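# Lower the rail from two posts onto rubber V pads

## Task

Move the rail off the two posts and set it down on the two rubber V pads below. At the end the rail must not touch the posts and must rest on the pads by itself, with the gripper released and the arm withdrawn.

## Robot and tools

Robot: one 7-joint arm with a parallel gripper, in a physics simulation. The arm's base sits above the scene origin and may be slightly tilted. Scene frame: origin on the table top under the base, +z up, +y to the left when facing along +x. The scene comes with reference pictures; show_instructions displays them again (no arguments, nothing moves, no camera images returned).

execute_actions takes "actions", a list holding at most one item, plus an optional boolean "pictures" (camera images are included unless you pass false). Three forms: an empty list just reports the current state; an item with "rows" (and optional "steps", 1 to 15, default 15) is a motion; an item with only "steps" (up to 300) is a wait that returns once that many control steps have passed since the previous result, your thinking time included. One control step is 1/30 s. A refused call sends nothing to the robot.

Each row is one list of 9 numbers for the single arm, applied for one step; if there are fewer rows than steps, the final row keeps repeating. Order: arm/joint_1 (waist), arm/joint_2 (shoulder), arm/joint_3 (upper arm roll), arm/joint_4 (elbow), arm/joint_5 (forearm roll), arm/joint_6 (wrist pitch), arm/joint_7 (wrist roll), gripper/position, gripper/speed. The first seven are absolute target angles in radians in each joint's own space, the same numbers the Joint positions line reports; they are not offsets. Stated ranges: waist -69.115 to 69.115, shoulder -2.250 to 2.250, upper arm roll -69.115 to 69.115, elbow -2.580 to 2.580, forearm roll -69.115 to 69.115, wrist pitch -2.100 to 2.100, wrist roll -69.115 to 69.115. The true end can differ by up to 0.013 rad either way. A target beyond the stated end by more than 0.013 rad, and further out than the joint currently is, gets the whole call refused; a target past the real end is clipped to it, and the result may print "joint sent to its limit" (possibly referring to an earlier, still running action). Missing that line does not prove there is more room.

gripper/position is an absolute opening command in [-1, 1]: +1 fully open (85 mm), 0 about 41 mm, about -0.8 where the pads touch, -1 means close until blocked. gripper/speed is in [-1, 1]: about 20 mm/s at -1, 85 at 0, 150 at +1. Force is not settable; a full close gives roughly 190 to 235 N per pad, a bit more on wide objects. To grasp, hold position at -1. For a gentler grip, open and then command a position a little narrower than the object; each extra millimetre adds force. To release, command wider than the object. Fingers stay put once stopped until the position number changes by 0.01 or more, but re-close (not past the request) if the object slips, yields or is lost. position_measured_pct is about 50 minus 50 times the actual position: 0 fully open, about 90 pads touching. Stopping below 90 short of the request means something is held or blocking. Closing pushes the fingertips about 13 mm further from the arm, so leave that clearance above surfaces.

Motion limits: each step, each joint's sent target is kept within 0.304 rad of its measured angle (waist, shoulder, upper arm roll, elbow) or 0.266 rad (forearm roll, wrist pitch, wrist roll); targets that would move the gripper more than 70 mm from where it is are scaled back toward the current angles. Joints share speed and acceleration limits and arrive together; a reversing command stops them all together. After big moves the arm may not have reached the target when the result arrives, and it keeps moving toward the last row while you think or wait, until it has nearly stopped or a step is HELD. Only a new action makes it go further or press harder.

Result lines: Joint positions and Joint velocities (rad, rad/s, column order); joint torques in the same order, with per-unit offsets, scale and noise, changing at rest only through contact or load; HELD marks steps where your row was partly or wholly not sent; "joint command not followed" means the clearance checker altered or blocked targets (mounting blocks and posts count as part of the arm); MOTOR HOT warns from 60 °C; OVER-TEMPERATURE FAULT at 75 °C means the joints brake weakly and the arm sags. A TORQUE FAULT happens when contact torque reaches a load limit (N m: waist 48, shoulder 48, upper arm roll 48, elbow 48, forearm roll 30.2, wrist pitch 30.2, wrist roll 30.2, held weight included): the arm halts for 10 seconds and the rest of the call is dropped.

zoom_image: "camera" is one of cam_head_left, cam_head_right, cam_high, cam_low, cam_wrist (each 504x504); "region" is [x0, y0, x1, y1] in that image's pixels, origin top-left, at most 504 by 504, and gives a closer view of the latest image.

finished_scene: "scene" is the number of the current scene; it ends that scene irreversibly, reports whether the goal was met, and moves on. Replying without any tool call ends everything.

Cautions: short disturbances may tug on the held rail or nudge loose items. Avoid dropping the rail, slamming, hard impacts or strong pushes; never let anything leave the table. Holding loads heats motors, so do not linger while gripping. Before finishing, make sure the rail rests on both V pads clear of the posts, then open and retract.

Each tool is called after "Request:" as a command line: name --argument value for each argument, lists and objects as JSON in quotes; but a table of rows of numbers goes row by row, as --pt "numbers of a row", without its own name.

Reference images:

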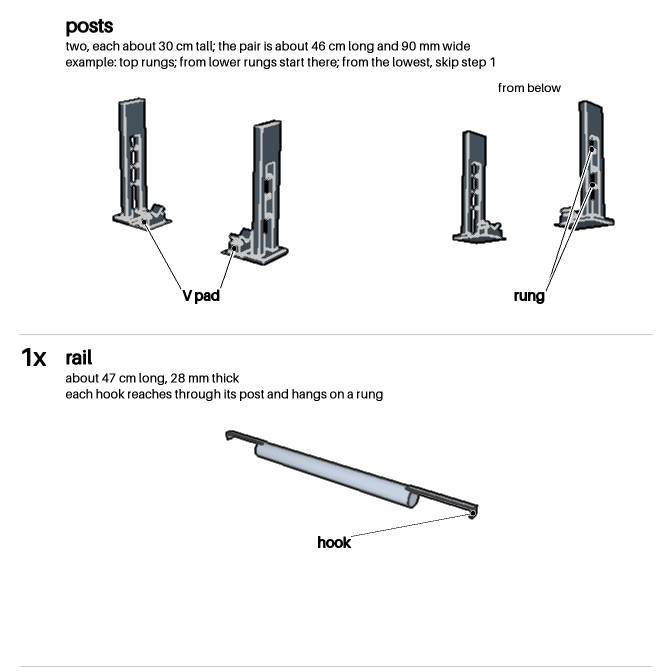

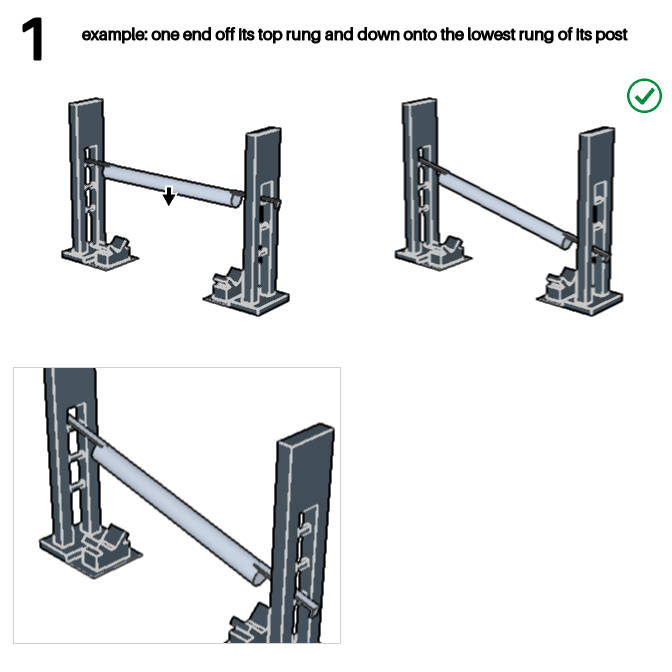

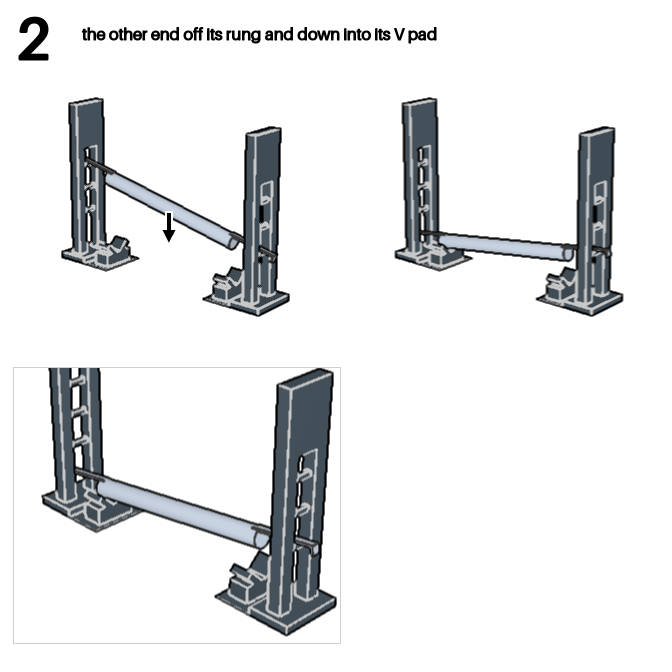

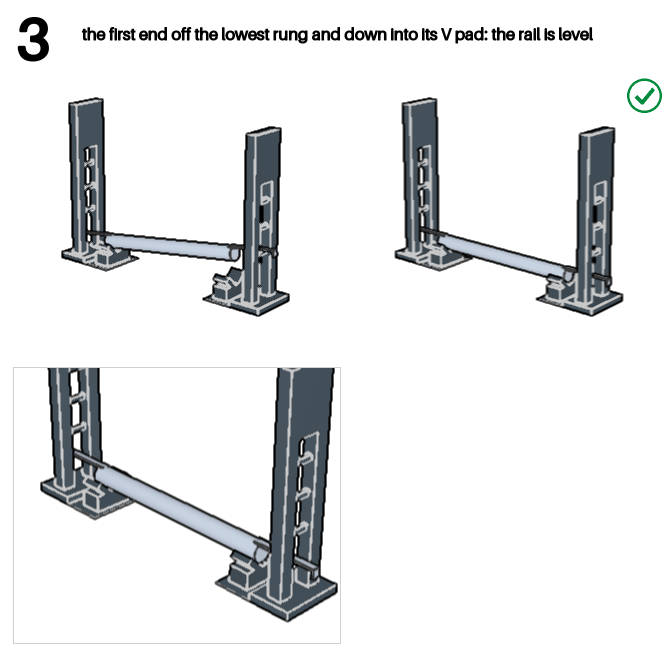

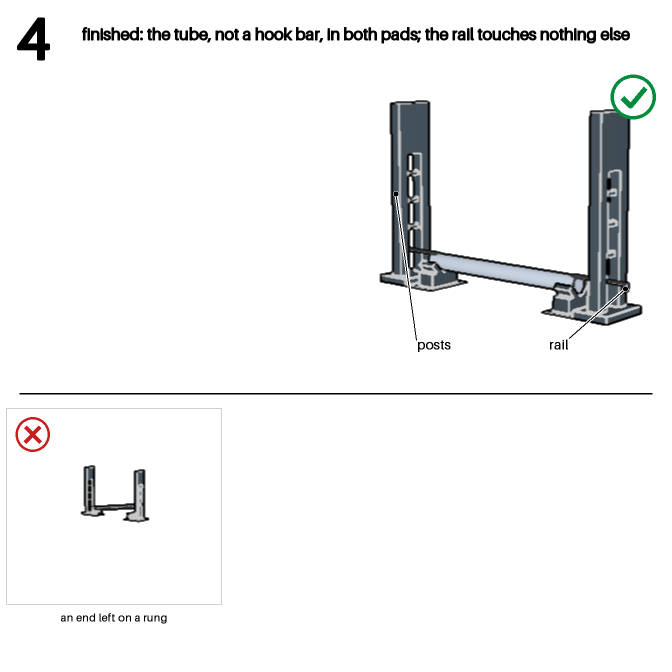

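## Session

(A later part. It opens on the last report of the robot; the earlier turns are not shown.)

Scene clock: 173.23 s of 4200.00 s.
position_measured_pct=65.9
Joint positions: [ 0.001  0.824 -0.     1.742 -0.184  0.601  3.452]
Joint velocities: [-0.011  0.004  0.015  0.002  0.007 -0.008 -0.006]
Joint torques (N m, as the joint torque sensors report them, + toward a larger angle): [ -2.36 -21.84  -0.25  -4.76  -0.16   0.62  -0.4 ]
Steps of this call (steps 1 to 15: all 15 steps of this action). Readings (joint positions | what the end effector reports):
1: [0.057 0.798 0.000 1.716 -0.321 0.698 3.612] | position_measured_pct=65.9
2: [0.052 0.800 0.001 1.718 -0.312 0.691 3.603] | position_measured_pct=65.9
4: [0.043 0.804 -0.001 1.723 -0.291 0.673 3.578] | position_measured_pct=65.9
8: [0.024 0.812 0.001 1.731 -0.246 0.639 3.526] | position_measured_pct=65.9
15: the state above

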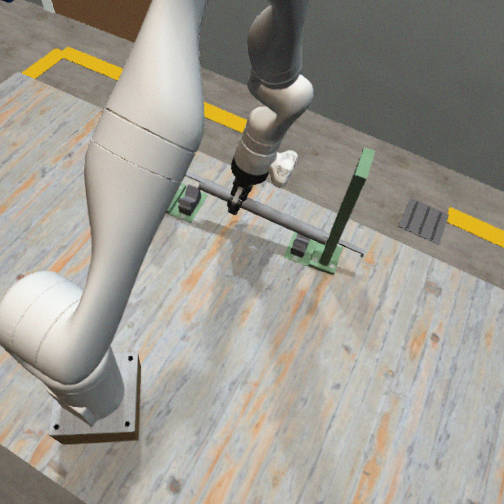

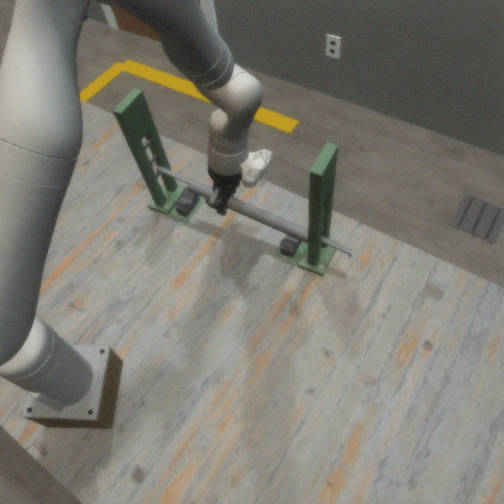

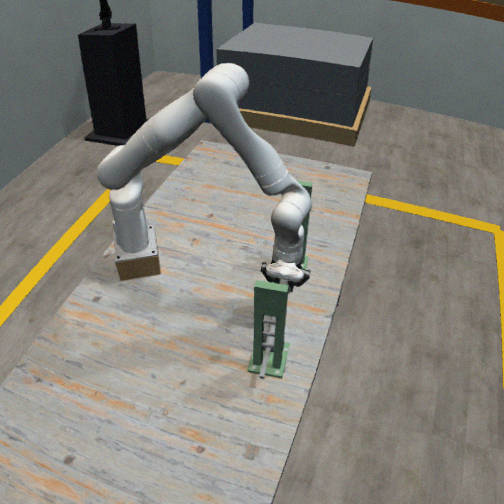

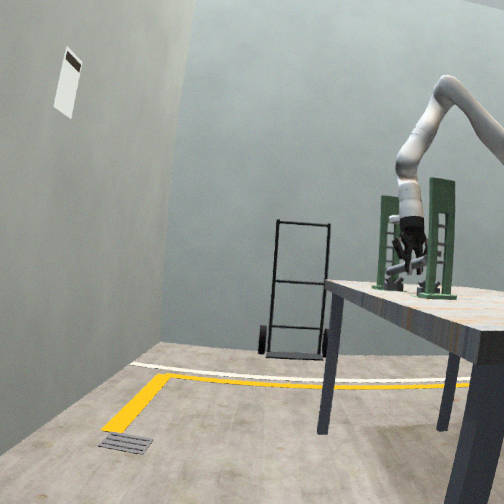

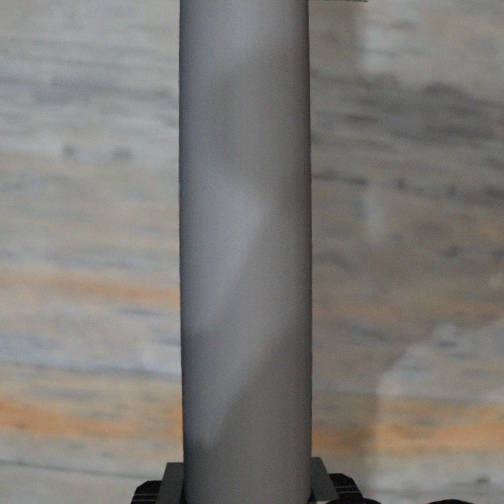

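Request:
execute_actions --actions '[{"rows":[[-0.018,0.831,0,1.7477,-0.1425,0.579,3.402,-1,-0.3],[-0.018,0.831,0,1.7477,-0.1425,0.579,3.402,-1,-0.3],[-0.018,0.831,0,1.7477,-0.1425,0.579,3.402,-1,-0.3],[-0.035,0.838,0,1.7537,-0.098,0.559,3.348,-1,-0.3],[-0.035,0.838,0,1.7537,-0.098,0.559,3.348,-1,-0.3],[-0.035,0.838,0,1.7537,-0.098,0.559,3.348,-1,-0.3],[-0.053,0.845,0,1.7596,-0.05,0.541,3.29,-1,-0.3],[-0.053,0.845,0,1.7596,-0.05,0.541,3.29,-1,-0.3],[-0.053,0.845,0,1.7596,-0.05,0.541,3.29,-1,-0.3],[-0.084,0.854,0,1.768,0.04,0.519,3.181,-1,-0.3]]}]' --pictures false

Request:
execute_actions --actions '[{"steps":8}]'

Request:
zoom_image --camera "cam_low" --region '[350,170,490,310]'

Request:
zoom_image --camera "cam_high" --region '[200,220,360,380]'

Scene clock: 184.83 s of 4200.00 s.
position_measured_pct=65.9
Joint positions: [-0.081  0.853 -0.001  1.768  0.038  0.52   3.183]
Joint velocities: [-0.009  0.007 -0.003  0.008  0.101 -0.023 -0.122]
Joint torques (N m, as the joint torque sensors report them, + toward a larger angle): [  0.02 -22.77   0.7   -5.01  -0.03   0.27  -0.26]
Steps of this call (steps 1 to 15: the robot went on to your last target; steps 16 to 90: nothing new was sent; then 8.10 s passed at rest; steps 91 to 105: all 15 steps of this action). Readings (joint positions | what the end effector reports):
91: [-0.002 0.824 0.000 1.742 -0.183 0.600 3.450] | position_measured_pct=65.9
92: [-0.007 0.826 0.001 1.743 -0.175 0.596 3.441] | position_measured_pct=65.9
94: [-0.018 0.831 0.000 1.747 -0.146 0.581 3.407] | position_measured_pct=65.9
98: [-0.041 0.840 0.000 1.755 -0.084 0.553 3.331] | position_measured_pct=65.9
105: the state above

Scene clock: 185.10 s of 4200.00 s.
position_measured_pct=65.9
Joint positions: [-0.084  0.854 -0.     1.768  0.04   0.519  3.181]
Joint velocities: [-0.004  0.001 -0.001  0.002 -0.001 -0.     0.001]
Joint torques (N m, as the joint torque sensors report them, + toward a larger angle): [ -2.15 -21.68  -0.28  -4.29  -0.17   0.21  -0.19]
Steps of this call (steps 1 to 8: the robot went on to your last target). Readings (joint positions | what the end effector reports):
1: [-0.081 0.854 -0.001 1.768 0.039 0.519 3.181] | position_measured_pct=65.9
2: [-0.082 0.854 -0.000 1.768 0.040 0.519 3.181] | position_measured_pct=65.9
4: [-0.083 0.854 0.000 1.768 0.040 0.519 3.181] | position_measured_pct=65.9
8: the state above

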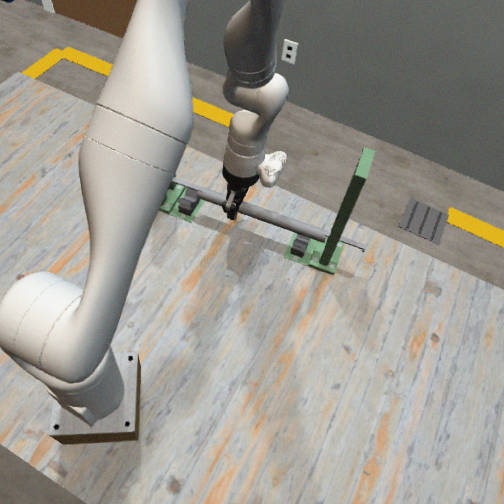

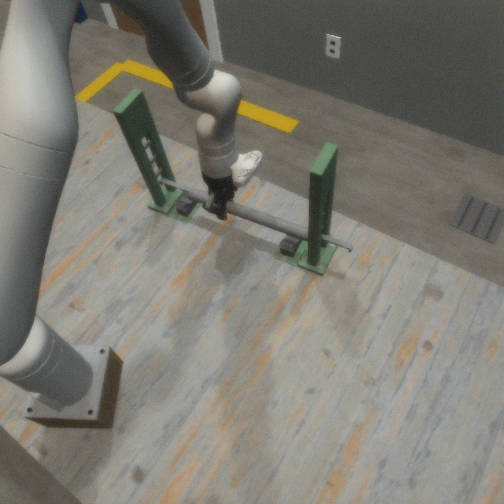

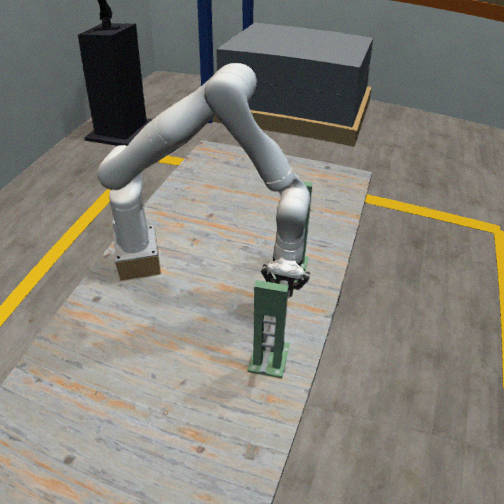

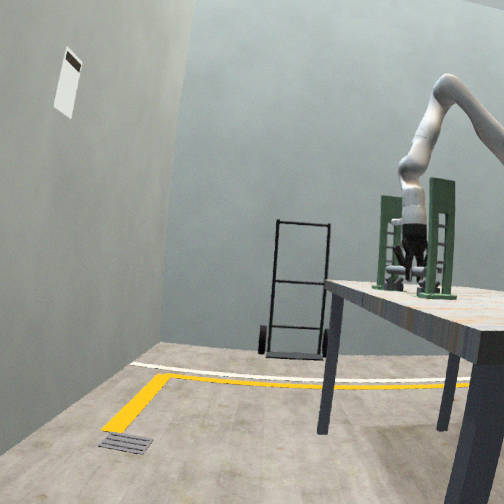

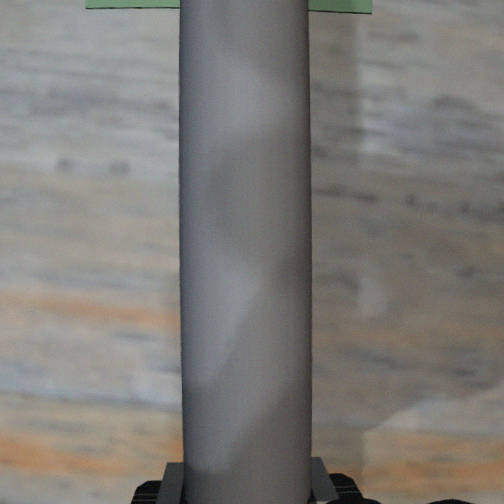

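Region (350, 170, 490, 310) of cam_low's 504x504 image, scaled by 3.600, with more detail than that image has.

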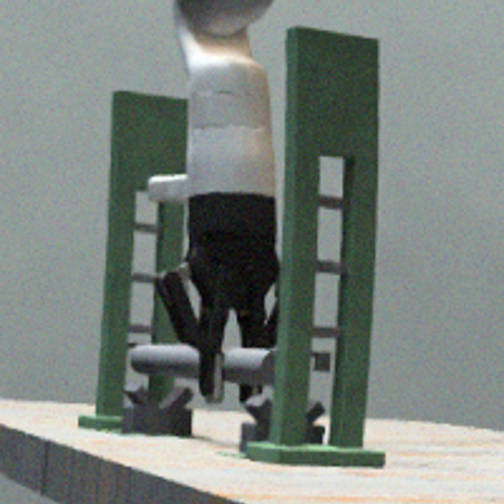

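Region (200, 220, 360, 380) of cam_high's 504x504 image, scaled by 3.150, with more detail than that image has.

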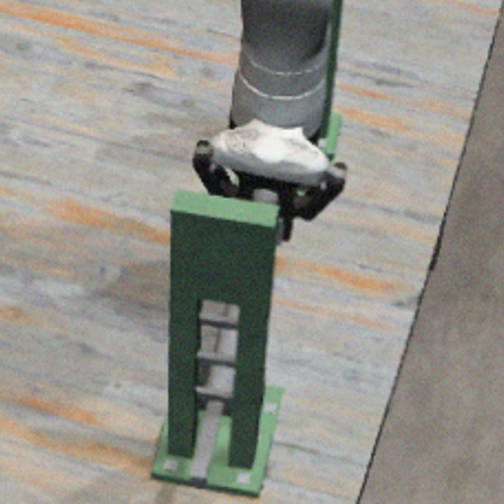

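Request:
execute_actions --actions '[{"rows":[[-0.106,0.857,0,1.768,0.04,0.516,3.159,-1,-0.3],[-0.106,0.857,0,1.768,0.04,0.516,3.159,-1,-0.3],[-0.106,0.857,0,1.768,0.04,0.516,3.159,-1,-0.3],[-0.128,0.86,0,1.768,0.04,0.513,3.137,-1,-0.3],[-0.128,0.86,0,1.768,0.04,0.513,3.137,-1,-0.3],[-0.128,0.86,0,1.768,0.04,0.513,3.137,-1,-0.3],[-0.15,0.863,0,1.768,0.04,0.51,3.115,-1,-0.3],[-0.15,0.863,0,1.768,0.04,0.51,3.115,-1,-0.3],[-0.15,0.863,0,1.768,0.04,0.51,3.115,-1,-0.3],[-0.172,0.866,0,1.768,0.04,0.507,3.093,-1,-0.3]]}]' --pictures false

Request:
execute_actions --actions '[{"rows":[[-0.172,0.885,0,1.768,0.04,0.488,3.093,-1,-0.3]]}]'

Request:
zoom_image --camera "cam_low" --region '[350,170,490,310]'

Request:
zoom_image --camera "cam_head_right" --region '[100,80,360,290]'

Scene clock: 193.33 s of 4200.00 s.
position_measured_pct=65.9
Joint positions: [-0.17   0.866 -0.002  1.768  0.04   0.507  3.093]
Joint velocities: [-0.015  0.003  0.026  0.001  0.007 -0.001 -0.002]
Joint torques (N m, as the joint torque sensors report them, + toward a larger angle): [ -1.52 -22.24  -0.3   -4.3   -0.25   0.22  -0.23]
Steps of this call (steps 1 to 15: the robot went on to your last target; steps 16 to 90: nothing new was sent; then 4.73 s passed at rest; steps 91 to 105: all 15 steps of this action). Readings (joint positions | what the end effector reports):
91: [-0.086 0.854 0.000 1.768 0.040 0.519 3.180] | position_measured_pct=65.9
92: [-0.092 0.855 0.002 1.768 0.041 0.518 3.175] | position_measured_pct=65.9
94: [-0.107 0.857 0.001 1.768 0.040 0.516 3.160] | position_measured_pct=65.9
98: [-0.137 0.861 0.000 1.768 0.040 0.512 3.129] | position_measured_pct=65.9
105: the state above

Scene clock: 193.83 s of 4200.00 s.
position_measured_pct=65.9
Joint positions: [-0.172  0.885  0.     1.768  0.04   0.488  3.093]
Joint velocities: [ 0.001  0.002 -0.    -0.001 -0.003 -0.003  0.   ]
Joint torques (N m, as the joint torque sensors report them, + toward a larger angle): [ -1.6  -22.12   0.17  -4.13  -0.09   0.03  -0.27]
Steps of this call (steps 1 to 15: all 15 steps of this action). Readings (joint positions | what the end effector reports):
1: [-0.170 0.867 -0.001 1.768 0.040 0.506 3.093] | position_measured_pct=65.9
2: [-0.171 0.873 -0.000 1.767 0.040 0.501 3.093] | position_measured_pct=65.9
4: [-0.171 0.884 0.000 1.768 0.040 0.489 3.093] | position_measured_pct=65.9
8: [-0.172 0.884 -0.000 1.768 0.040 0.488 3.093] | position_measured_pct=65.9
15: the state above

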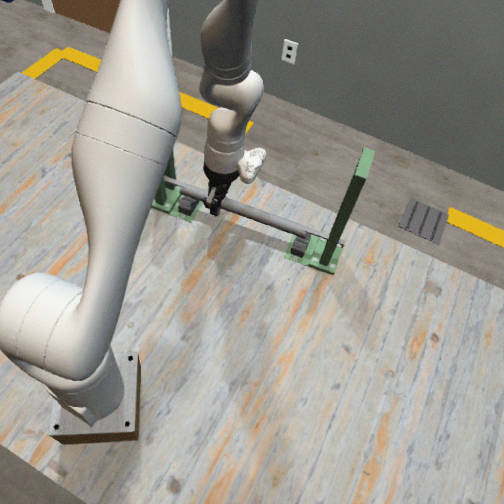

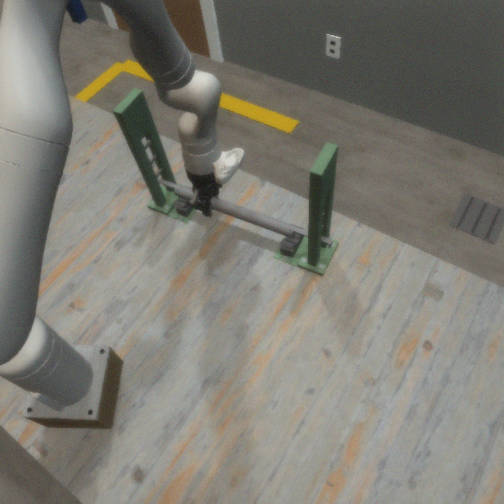

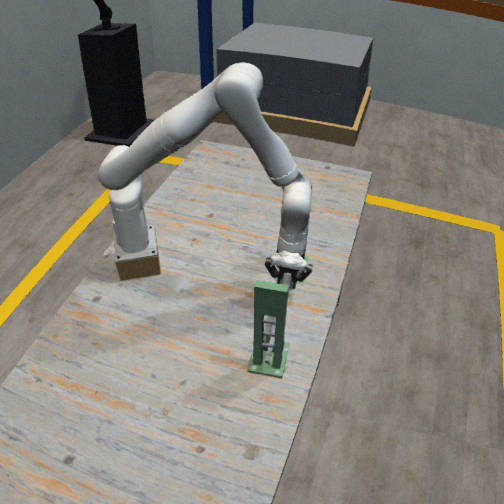

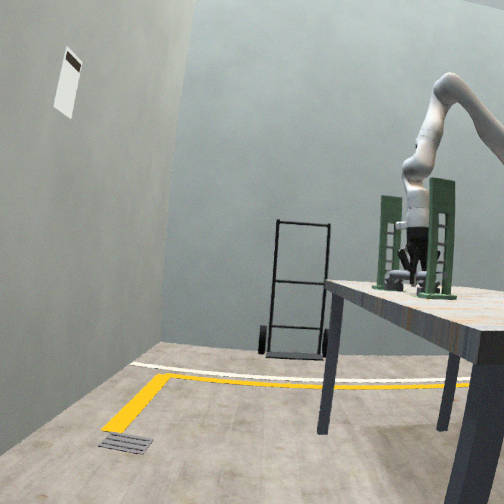

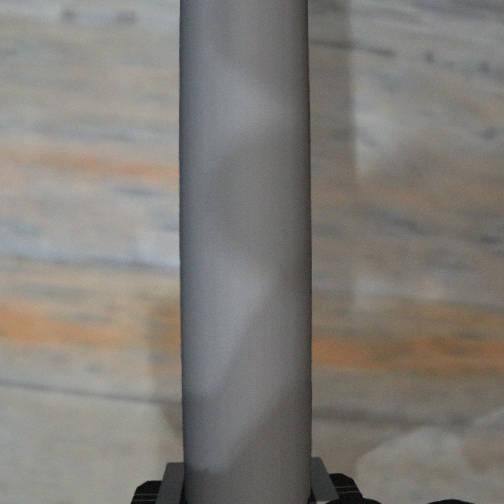

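Region (350, 170, 490, 310) of cam_low's 504x504 image, scaled by 3.600, with more detail than that image has.

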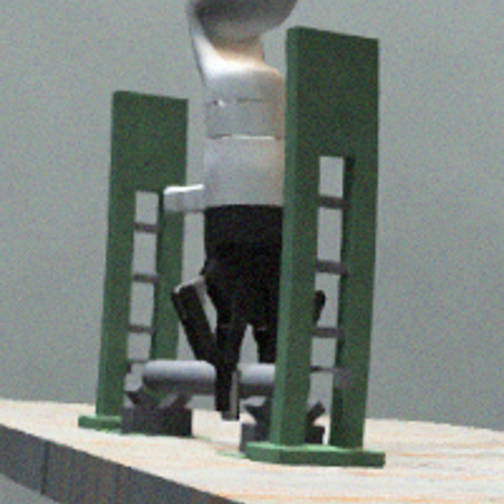

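Region (100, 80, 360, 290) of cam_head_right's 504x504 image, scaled by 1.938, with more detail than that image has; it fills the top 407 rows of this view, and the rest is white.

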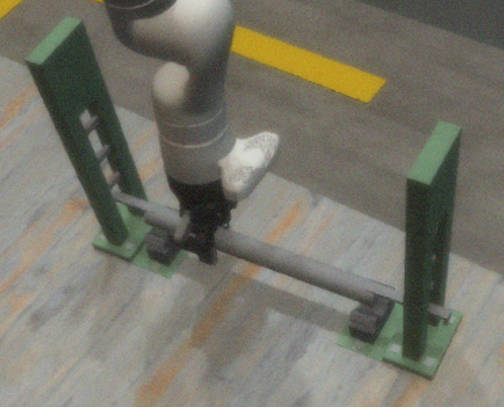

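Request:
execute_actions --actions '[{"rows":[[-0.164,0.893,0,1.767,0.04,0.481,3.101,-1,-0.3]],"steps":10}]' --pictures false

Request:
execute_actions --actions '[{"rows":[[-0.164,0.90,0,1.767,0.04,0.474,3.101,-1,-0.3]],"steps":10}]' --pictures false

Scene clock: 197.43 s of 4200.00 s.
position_measured_pct=65.9
Joint positions: [-0.164  0.893 -0.     1.767  0.04   0.481  3.101]
Joint velocities: [ 0.001 -0.001  0.002 -0.002  0.001 -0.001  0.   ]
Joint torques (N m, as the joint torque sensors report them, + toward a larger angle): [ -1.4  -21.86  -1.1   -4.1   -0.06   0.22  -0.23]
Steps of this call (steps 1 to 15: the robot went on to your last target; steps 16 to 90: nothing new was sent; then 0.27 s passed at rest; steps 91 to 100: all 10 steps of this action). Readings (joint positions | what the end effector reports):
91: [-0.170 0.886 -0.000 1.768 0.040 0.487 3.094] | position_measured_pct=65.9
92: [-0.166 0.891 -0.002 1.767 0.040 0.484 3.098] | position_measured_pct=65.9
94: [-0.165 0.893 0.001 1.767 0.040 0.481 3.101] | position_measured_pct=65.9
98: [-0.164 0.893 -0.000 1.767 0.040 0.481 3.101] | position_measured_pct=65.9
100: the state above

Scene clock: 197.77 s of 4200.00 s.
position_measured_pct=65.9
Joint positions: [-0.164  0.9   -0.     1.767  0.04   0.474  3.101]
Joint velocities: [-0.001 -0.002  0.002  0.     0.003  0.002 -0.   ]
Joint torques (N m, as the joint torque sensors report them, + toward a larger angle): [ -1.76 -22.14  -0.31  -4.43  -0.07   0.13  -0.49]
Steps of this call (steps 1 to 10: all 10 steps of this action). Readings (joint positions | what the end effector reports):
1: [-0.164 0.894 0.000 1.767 0.040 0.480 3.101] | position_measured_pct=65.9
2: [-0.164 0.898 0.000 1.766 0.040 0.476 3.101] | position_measured_pct=65.9
4: [-0.164 0.900 -0.000 1.767 0.040 0.474 3.101] | position_measured_pct=65.9
8: [-0.164 0.900 0.000 1.767 0.040 0.474 3.101] | position_measured_pct=65.9
10: the state above

Request:
execute_actions --actions '[{"rows":[[-0.164,0.906,0,1.767,0.04,0.468,3.101,-1,-0.3]],"steps":10}]'

Request:
zoom_image --camera "cam_low" --region '[350,170,490,310]'

Scene clock: 202.07 s of 4200.00 s.
position_measured_pct=65.9
Joint positions: [-0.164  0.906  0.     1.767  0.04   0.468  3.101]
Joint velocities: [-0.001 -0.    -0.001 -0.     0.001  0.     0.001]
Joint torques (N m, as the joint torque sensors report them, + toward a larger angle): [ -1.45 -22.22  -0.33  -4.45  -0.31   0.12  -0.22]
Steps of this call (steps 1 to 15: the robot went on to your last target; steps 16 to 90: nothing new was sent; then 0.97 s passed at rest; steps 91 to 100: all 10 steps of this action). Readings (joint positions | what the end effector reports):
91: [-0.164 0.901 0.000 1.767 0.040 0.473 3.101] | position_measured_pct=65.9
92: [-0.164 0.905 0.000 1.767 0.040 0.470 3.101] | position_measured_pct=65.9
94: [-0.164 0.906 0.000 1.767 0.040 0.468 3.101] | position_measured_pct=65.9
98: [-0.164 0.906 0.000 1.767 0.040 0.468 3.101] | position_measured_pct=65.9
100: the state above

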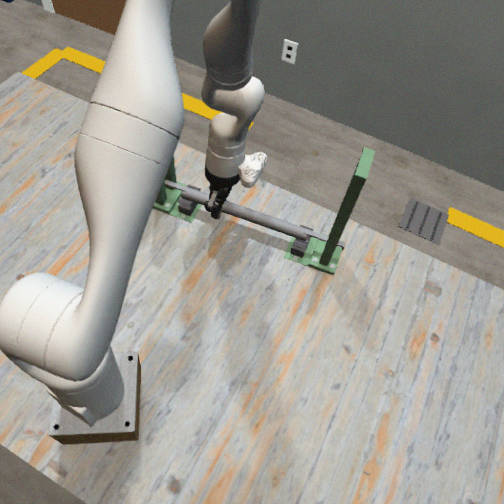

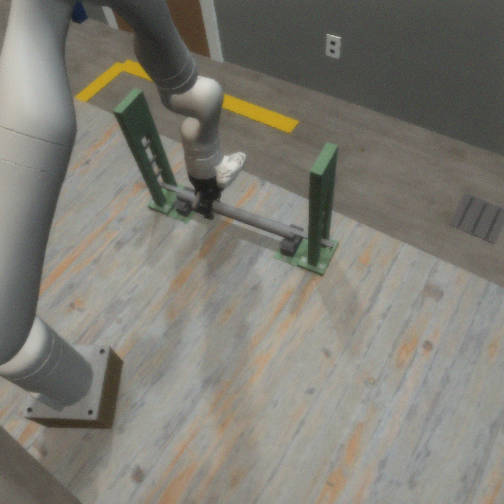

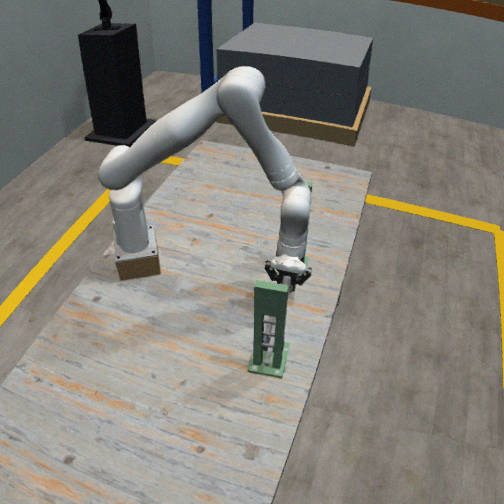

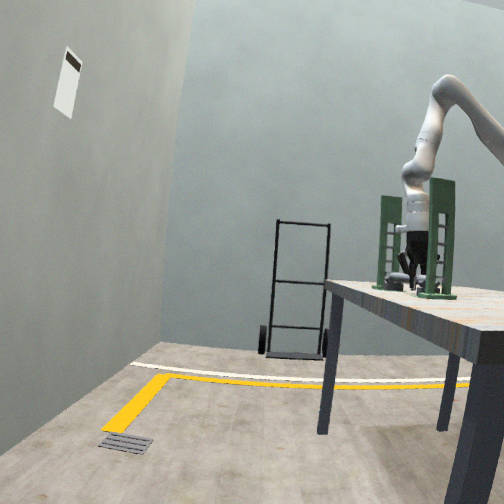

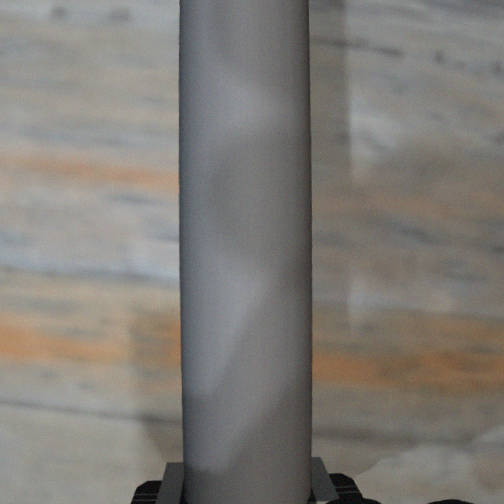

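Region (350, 170, 490, 310) of cam_low's 504x504 image, scaled by 3.600, with more detail than that image has.

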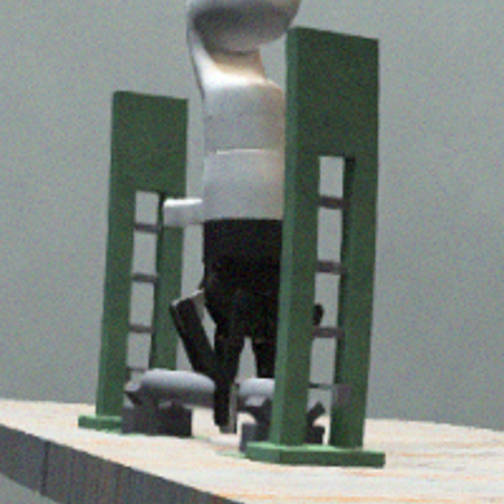

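Nearly seated.

Request:
execute_actions --actions '[{"rows":[[-0.164,0.910,0,1.767,0.04,0.464,3.101,-1,-0.3]],"steps":10}]' --pictures false

Request:
execute_actions --actions '[{"rows":[[-0.164,0.910,0,1.767,0.04,0.464,3.101,0.6,-0.3]]}]' --pictures false

Request:
execute_actions --actions '[{"rows":[[-0.16,0.72,0,1.76,0,0.66,3.14,0.6,-0.3]]}]' --pictures false

Request:
execute_actions --actions '[{"rows":[[-0.1,0.3,0,1.4,0,1.44,3.14,0.6,-0.3]]}]' --pictures false

Request:
execute_actions --actions '[{"steps":30}]'

Scene clock: 213.67 s of 4200.00 s.
position_measured_pct=65.9
Joint positions: [-0.164  0.91   0.     1.767  0.04   0.464  3.101]
Joint velocities: [ 0.     0.    -0.    -0.002 -0.    -0.001  0.   ]
Joint torques (N m, as the joint torque sensors report them, + toward a larger angle): [ -1.51 -21.1   -0.62  -4.15  -0.03   0.44  -0.41]
Steps of this call (steps 1 to 15: the robot went on to your last target; steps 16 to 90: nothing new was sent; then 8.27 s passed at rest; steps 91 to 100: all 10 steps of this action). Readings (joint positions | what the end effector reports):
91: [-0.164 0.907 0.000 1.767 0.040 0.467 3.101] | position_measured_pct=65.9
92: [-0.164 0.909 0.000 1.767 0.040 0.465 3.101] | position_measured_pct=65.9
94: [-0.164 0.910 0.000 1.767 0.040 0.464 3.101] | position_measured_pct=65.9
98: [-0.164 0.910 0.000 1.767 0.040 0.464 3.101] | position_measured_pct=65.9
100: the state above

Scene clock: 214.17 s of 4200.00 s.
position_measured_pct=37.7
Joint positions: [-0.164  0.91   0.     1.767  0.04   0.464  3.101]
Joint velocities: [-0.     0.001 -0.001  0.    -0.    -0.     0.001]
Joint torques (N m, as the joint torque sensors report them, + toward a larger angle): [ -1.23 -19.26  -0.57  -3.26  -0.31   0.34  -0.33]
Steps of this call (steps 1 to 15: all 15 steps of this action). Readings (joint positions | what the end effector reports):
1: [-0.164 0.910 0.000 1.767 0.040 0.464 3.101] | position_measured_pct=65.9
2: [-0.164 0.910 0.000 1.767 0.040 0.464 3.101] | position_measured_pct=65.9
4: [-0.164 0.909 0.000 1.767 0.040 0.464 3.101] | position_measured_pct=62.3
8: [-0.164 0.909 0.000 1.767 0.040 0.464 3.101] | position_measured_pct=53.6
15: the state above

Scene clock: 214.67 s of 4200.00 s.
position_measured_pct=19.8
Joint positions: [-0.16   0.723 -0.     1.76  -0.     0.66   3.14 ]
Joint velocities: [ 0.001 -0.029 -0.     0.001  0.     0.002 -0.001]
Joint torques (N m, as the joint torque sensors report them, + toward a larger angle): [ -1.52 -17.7   -0.83  -4.86  -0.1    0.17  -0.44]
Steps of this call (steps 1 to 15: all 15 steps of this action). Readings (joint positions | what the end effector reports):
1: [-0.164 0.909 -0.000 1.767 0.040 0.465 3.101] | position_measured_pct=35.3
2: [-0.164 0.902 -0.000 1.767 0.039 0.470 3.102] | position_measured_pct=32.9
4: [-0.163 0.873 -0.000 1.767 0.033 0.498 3.108] | position_measured_pct=28.6
8: [-0.161 0.769 0.000 1.761 0.011 0.606 3.129] | position_measured_pct=21.0
15: the state above

Scene clock: 215.17 s of 4200.00 s.
position_measured_pct=19.8
Joint positions: [-0.118  0.437 -0.     1.51  -0.     0.944  3.14 ]
Joint velocities: [ 0.091 -0.711  0.001 -0.585  0.001  1.112  0.001]
Joint torques (N m, as the joint torque sensors report them, + toward a larger angle): [ -0.98 -17.51  -0.75  -7.68  -0.26   0.09  -0.48]
Steps of this call (steps 1 to 15: all 15 steps of this action). Readings (joint positions | what the end effector reports):
1: [-0.160 0.721 -0.000 1.759 -0.000 0.661 3.140] | position_measured_pct=19.8
2: [-0.158 0.715 -0.000 1.755 -0.000 0.666 3.140] | position_measured_pct=19.8
4: [-0.152 0.686 -0.001 1.729 -0.000 0.690 3.140] | position_measured_pct=19.8
8: [-0.138 0.599 -0.000 1.644 -0.000 0.764 3.140] | position_measured_pct=19.8
15: the state above

Scene clock: 216.17 s of 4200.00 s.
position_measured_pct=19.8
Joint positions: [-0.1   0.3   0.    1.4   0.    1.44  3.14]
Joint velocities: [ 0.    -0.001  0.001  0.    -0.    -0.001  0.   ]
Joint torques (N m, as the joint torque sensors report them, + toward a larger angle): [ -0.86 -14.74  -0.42  -7.93  -0.29   0.33  -0.51]
Steps of this call (steps 1 to 30: the robot went on to your last target). Readings (joint positions | what the end effector reports):
1: [-0.115 0.414 -0.000 1.491 0.000 0.983 3.140] | position_measured_pct=19.8
2: [-0.112 0.394 0.000 1.474 0.000 1.023 3.140] | position_measured_pct=19.8
4: [-0.108 0.363 0.000 1.448 0.000 1.104 3.140] | position_measured_pct=19.8
8: [-0.104 0.327 0.000 1.420 0.000 1.267 3.140] | position_measured_pct=19.8
30: the state above
The arm was judged still, so your last target was given up. Only a new action makes it travel on or press farther. Fingers that are still opening or closing keep moving.

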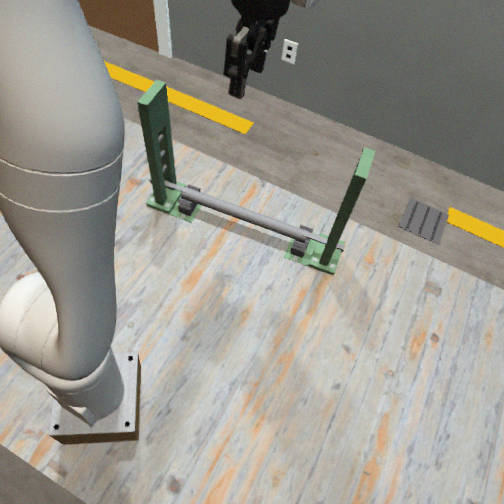

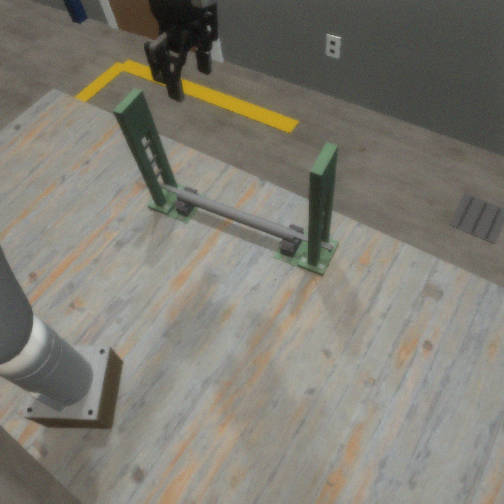

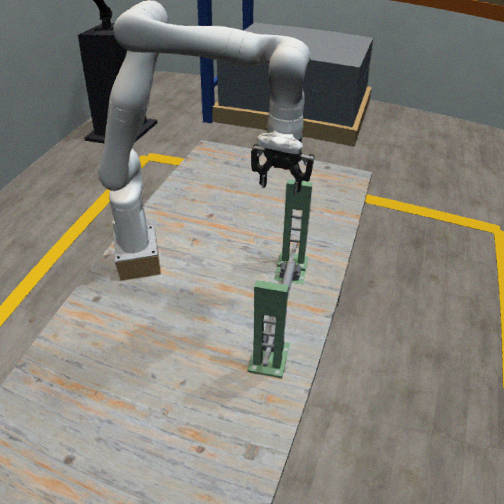

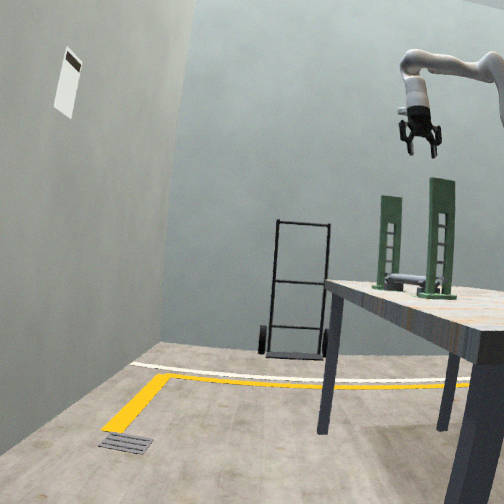

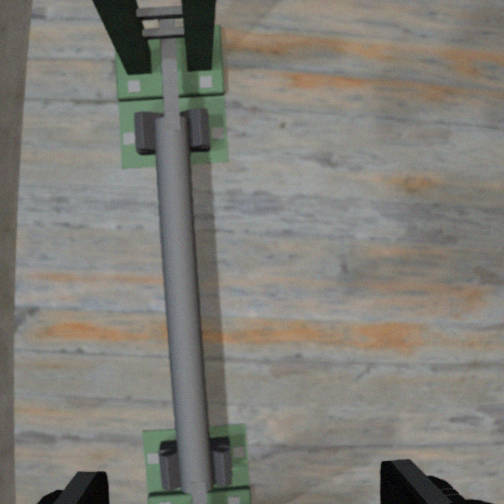

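Request:
finished_scene --scene 1

The scene is finished: the task was done.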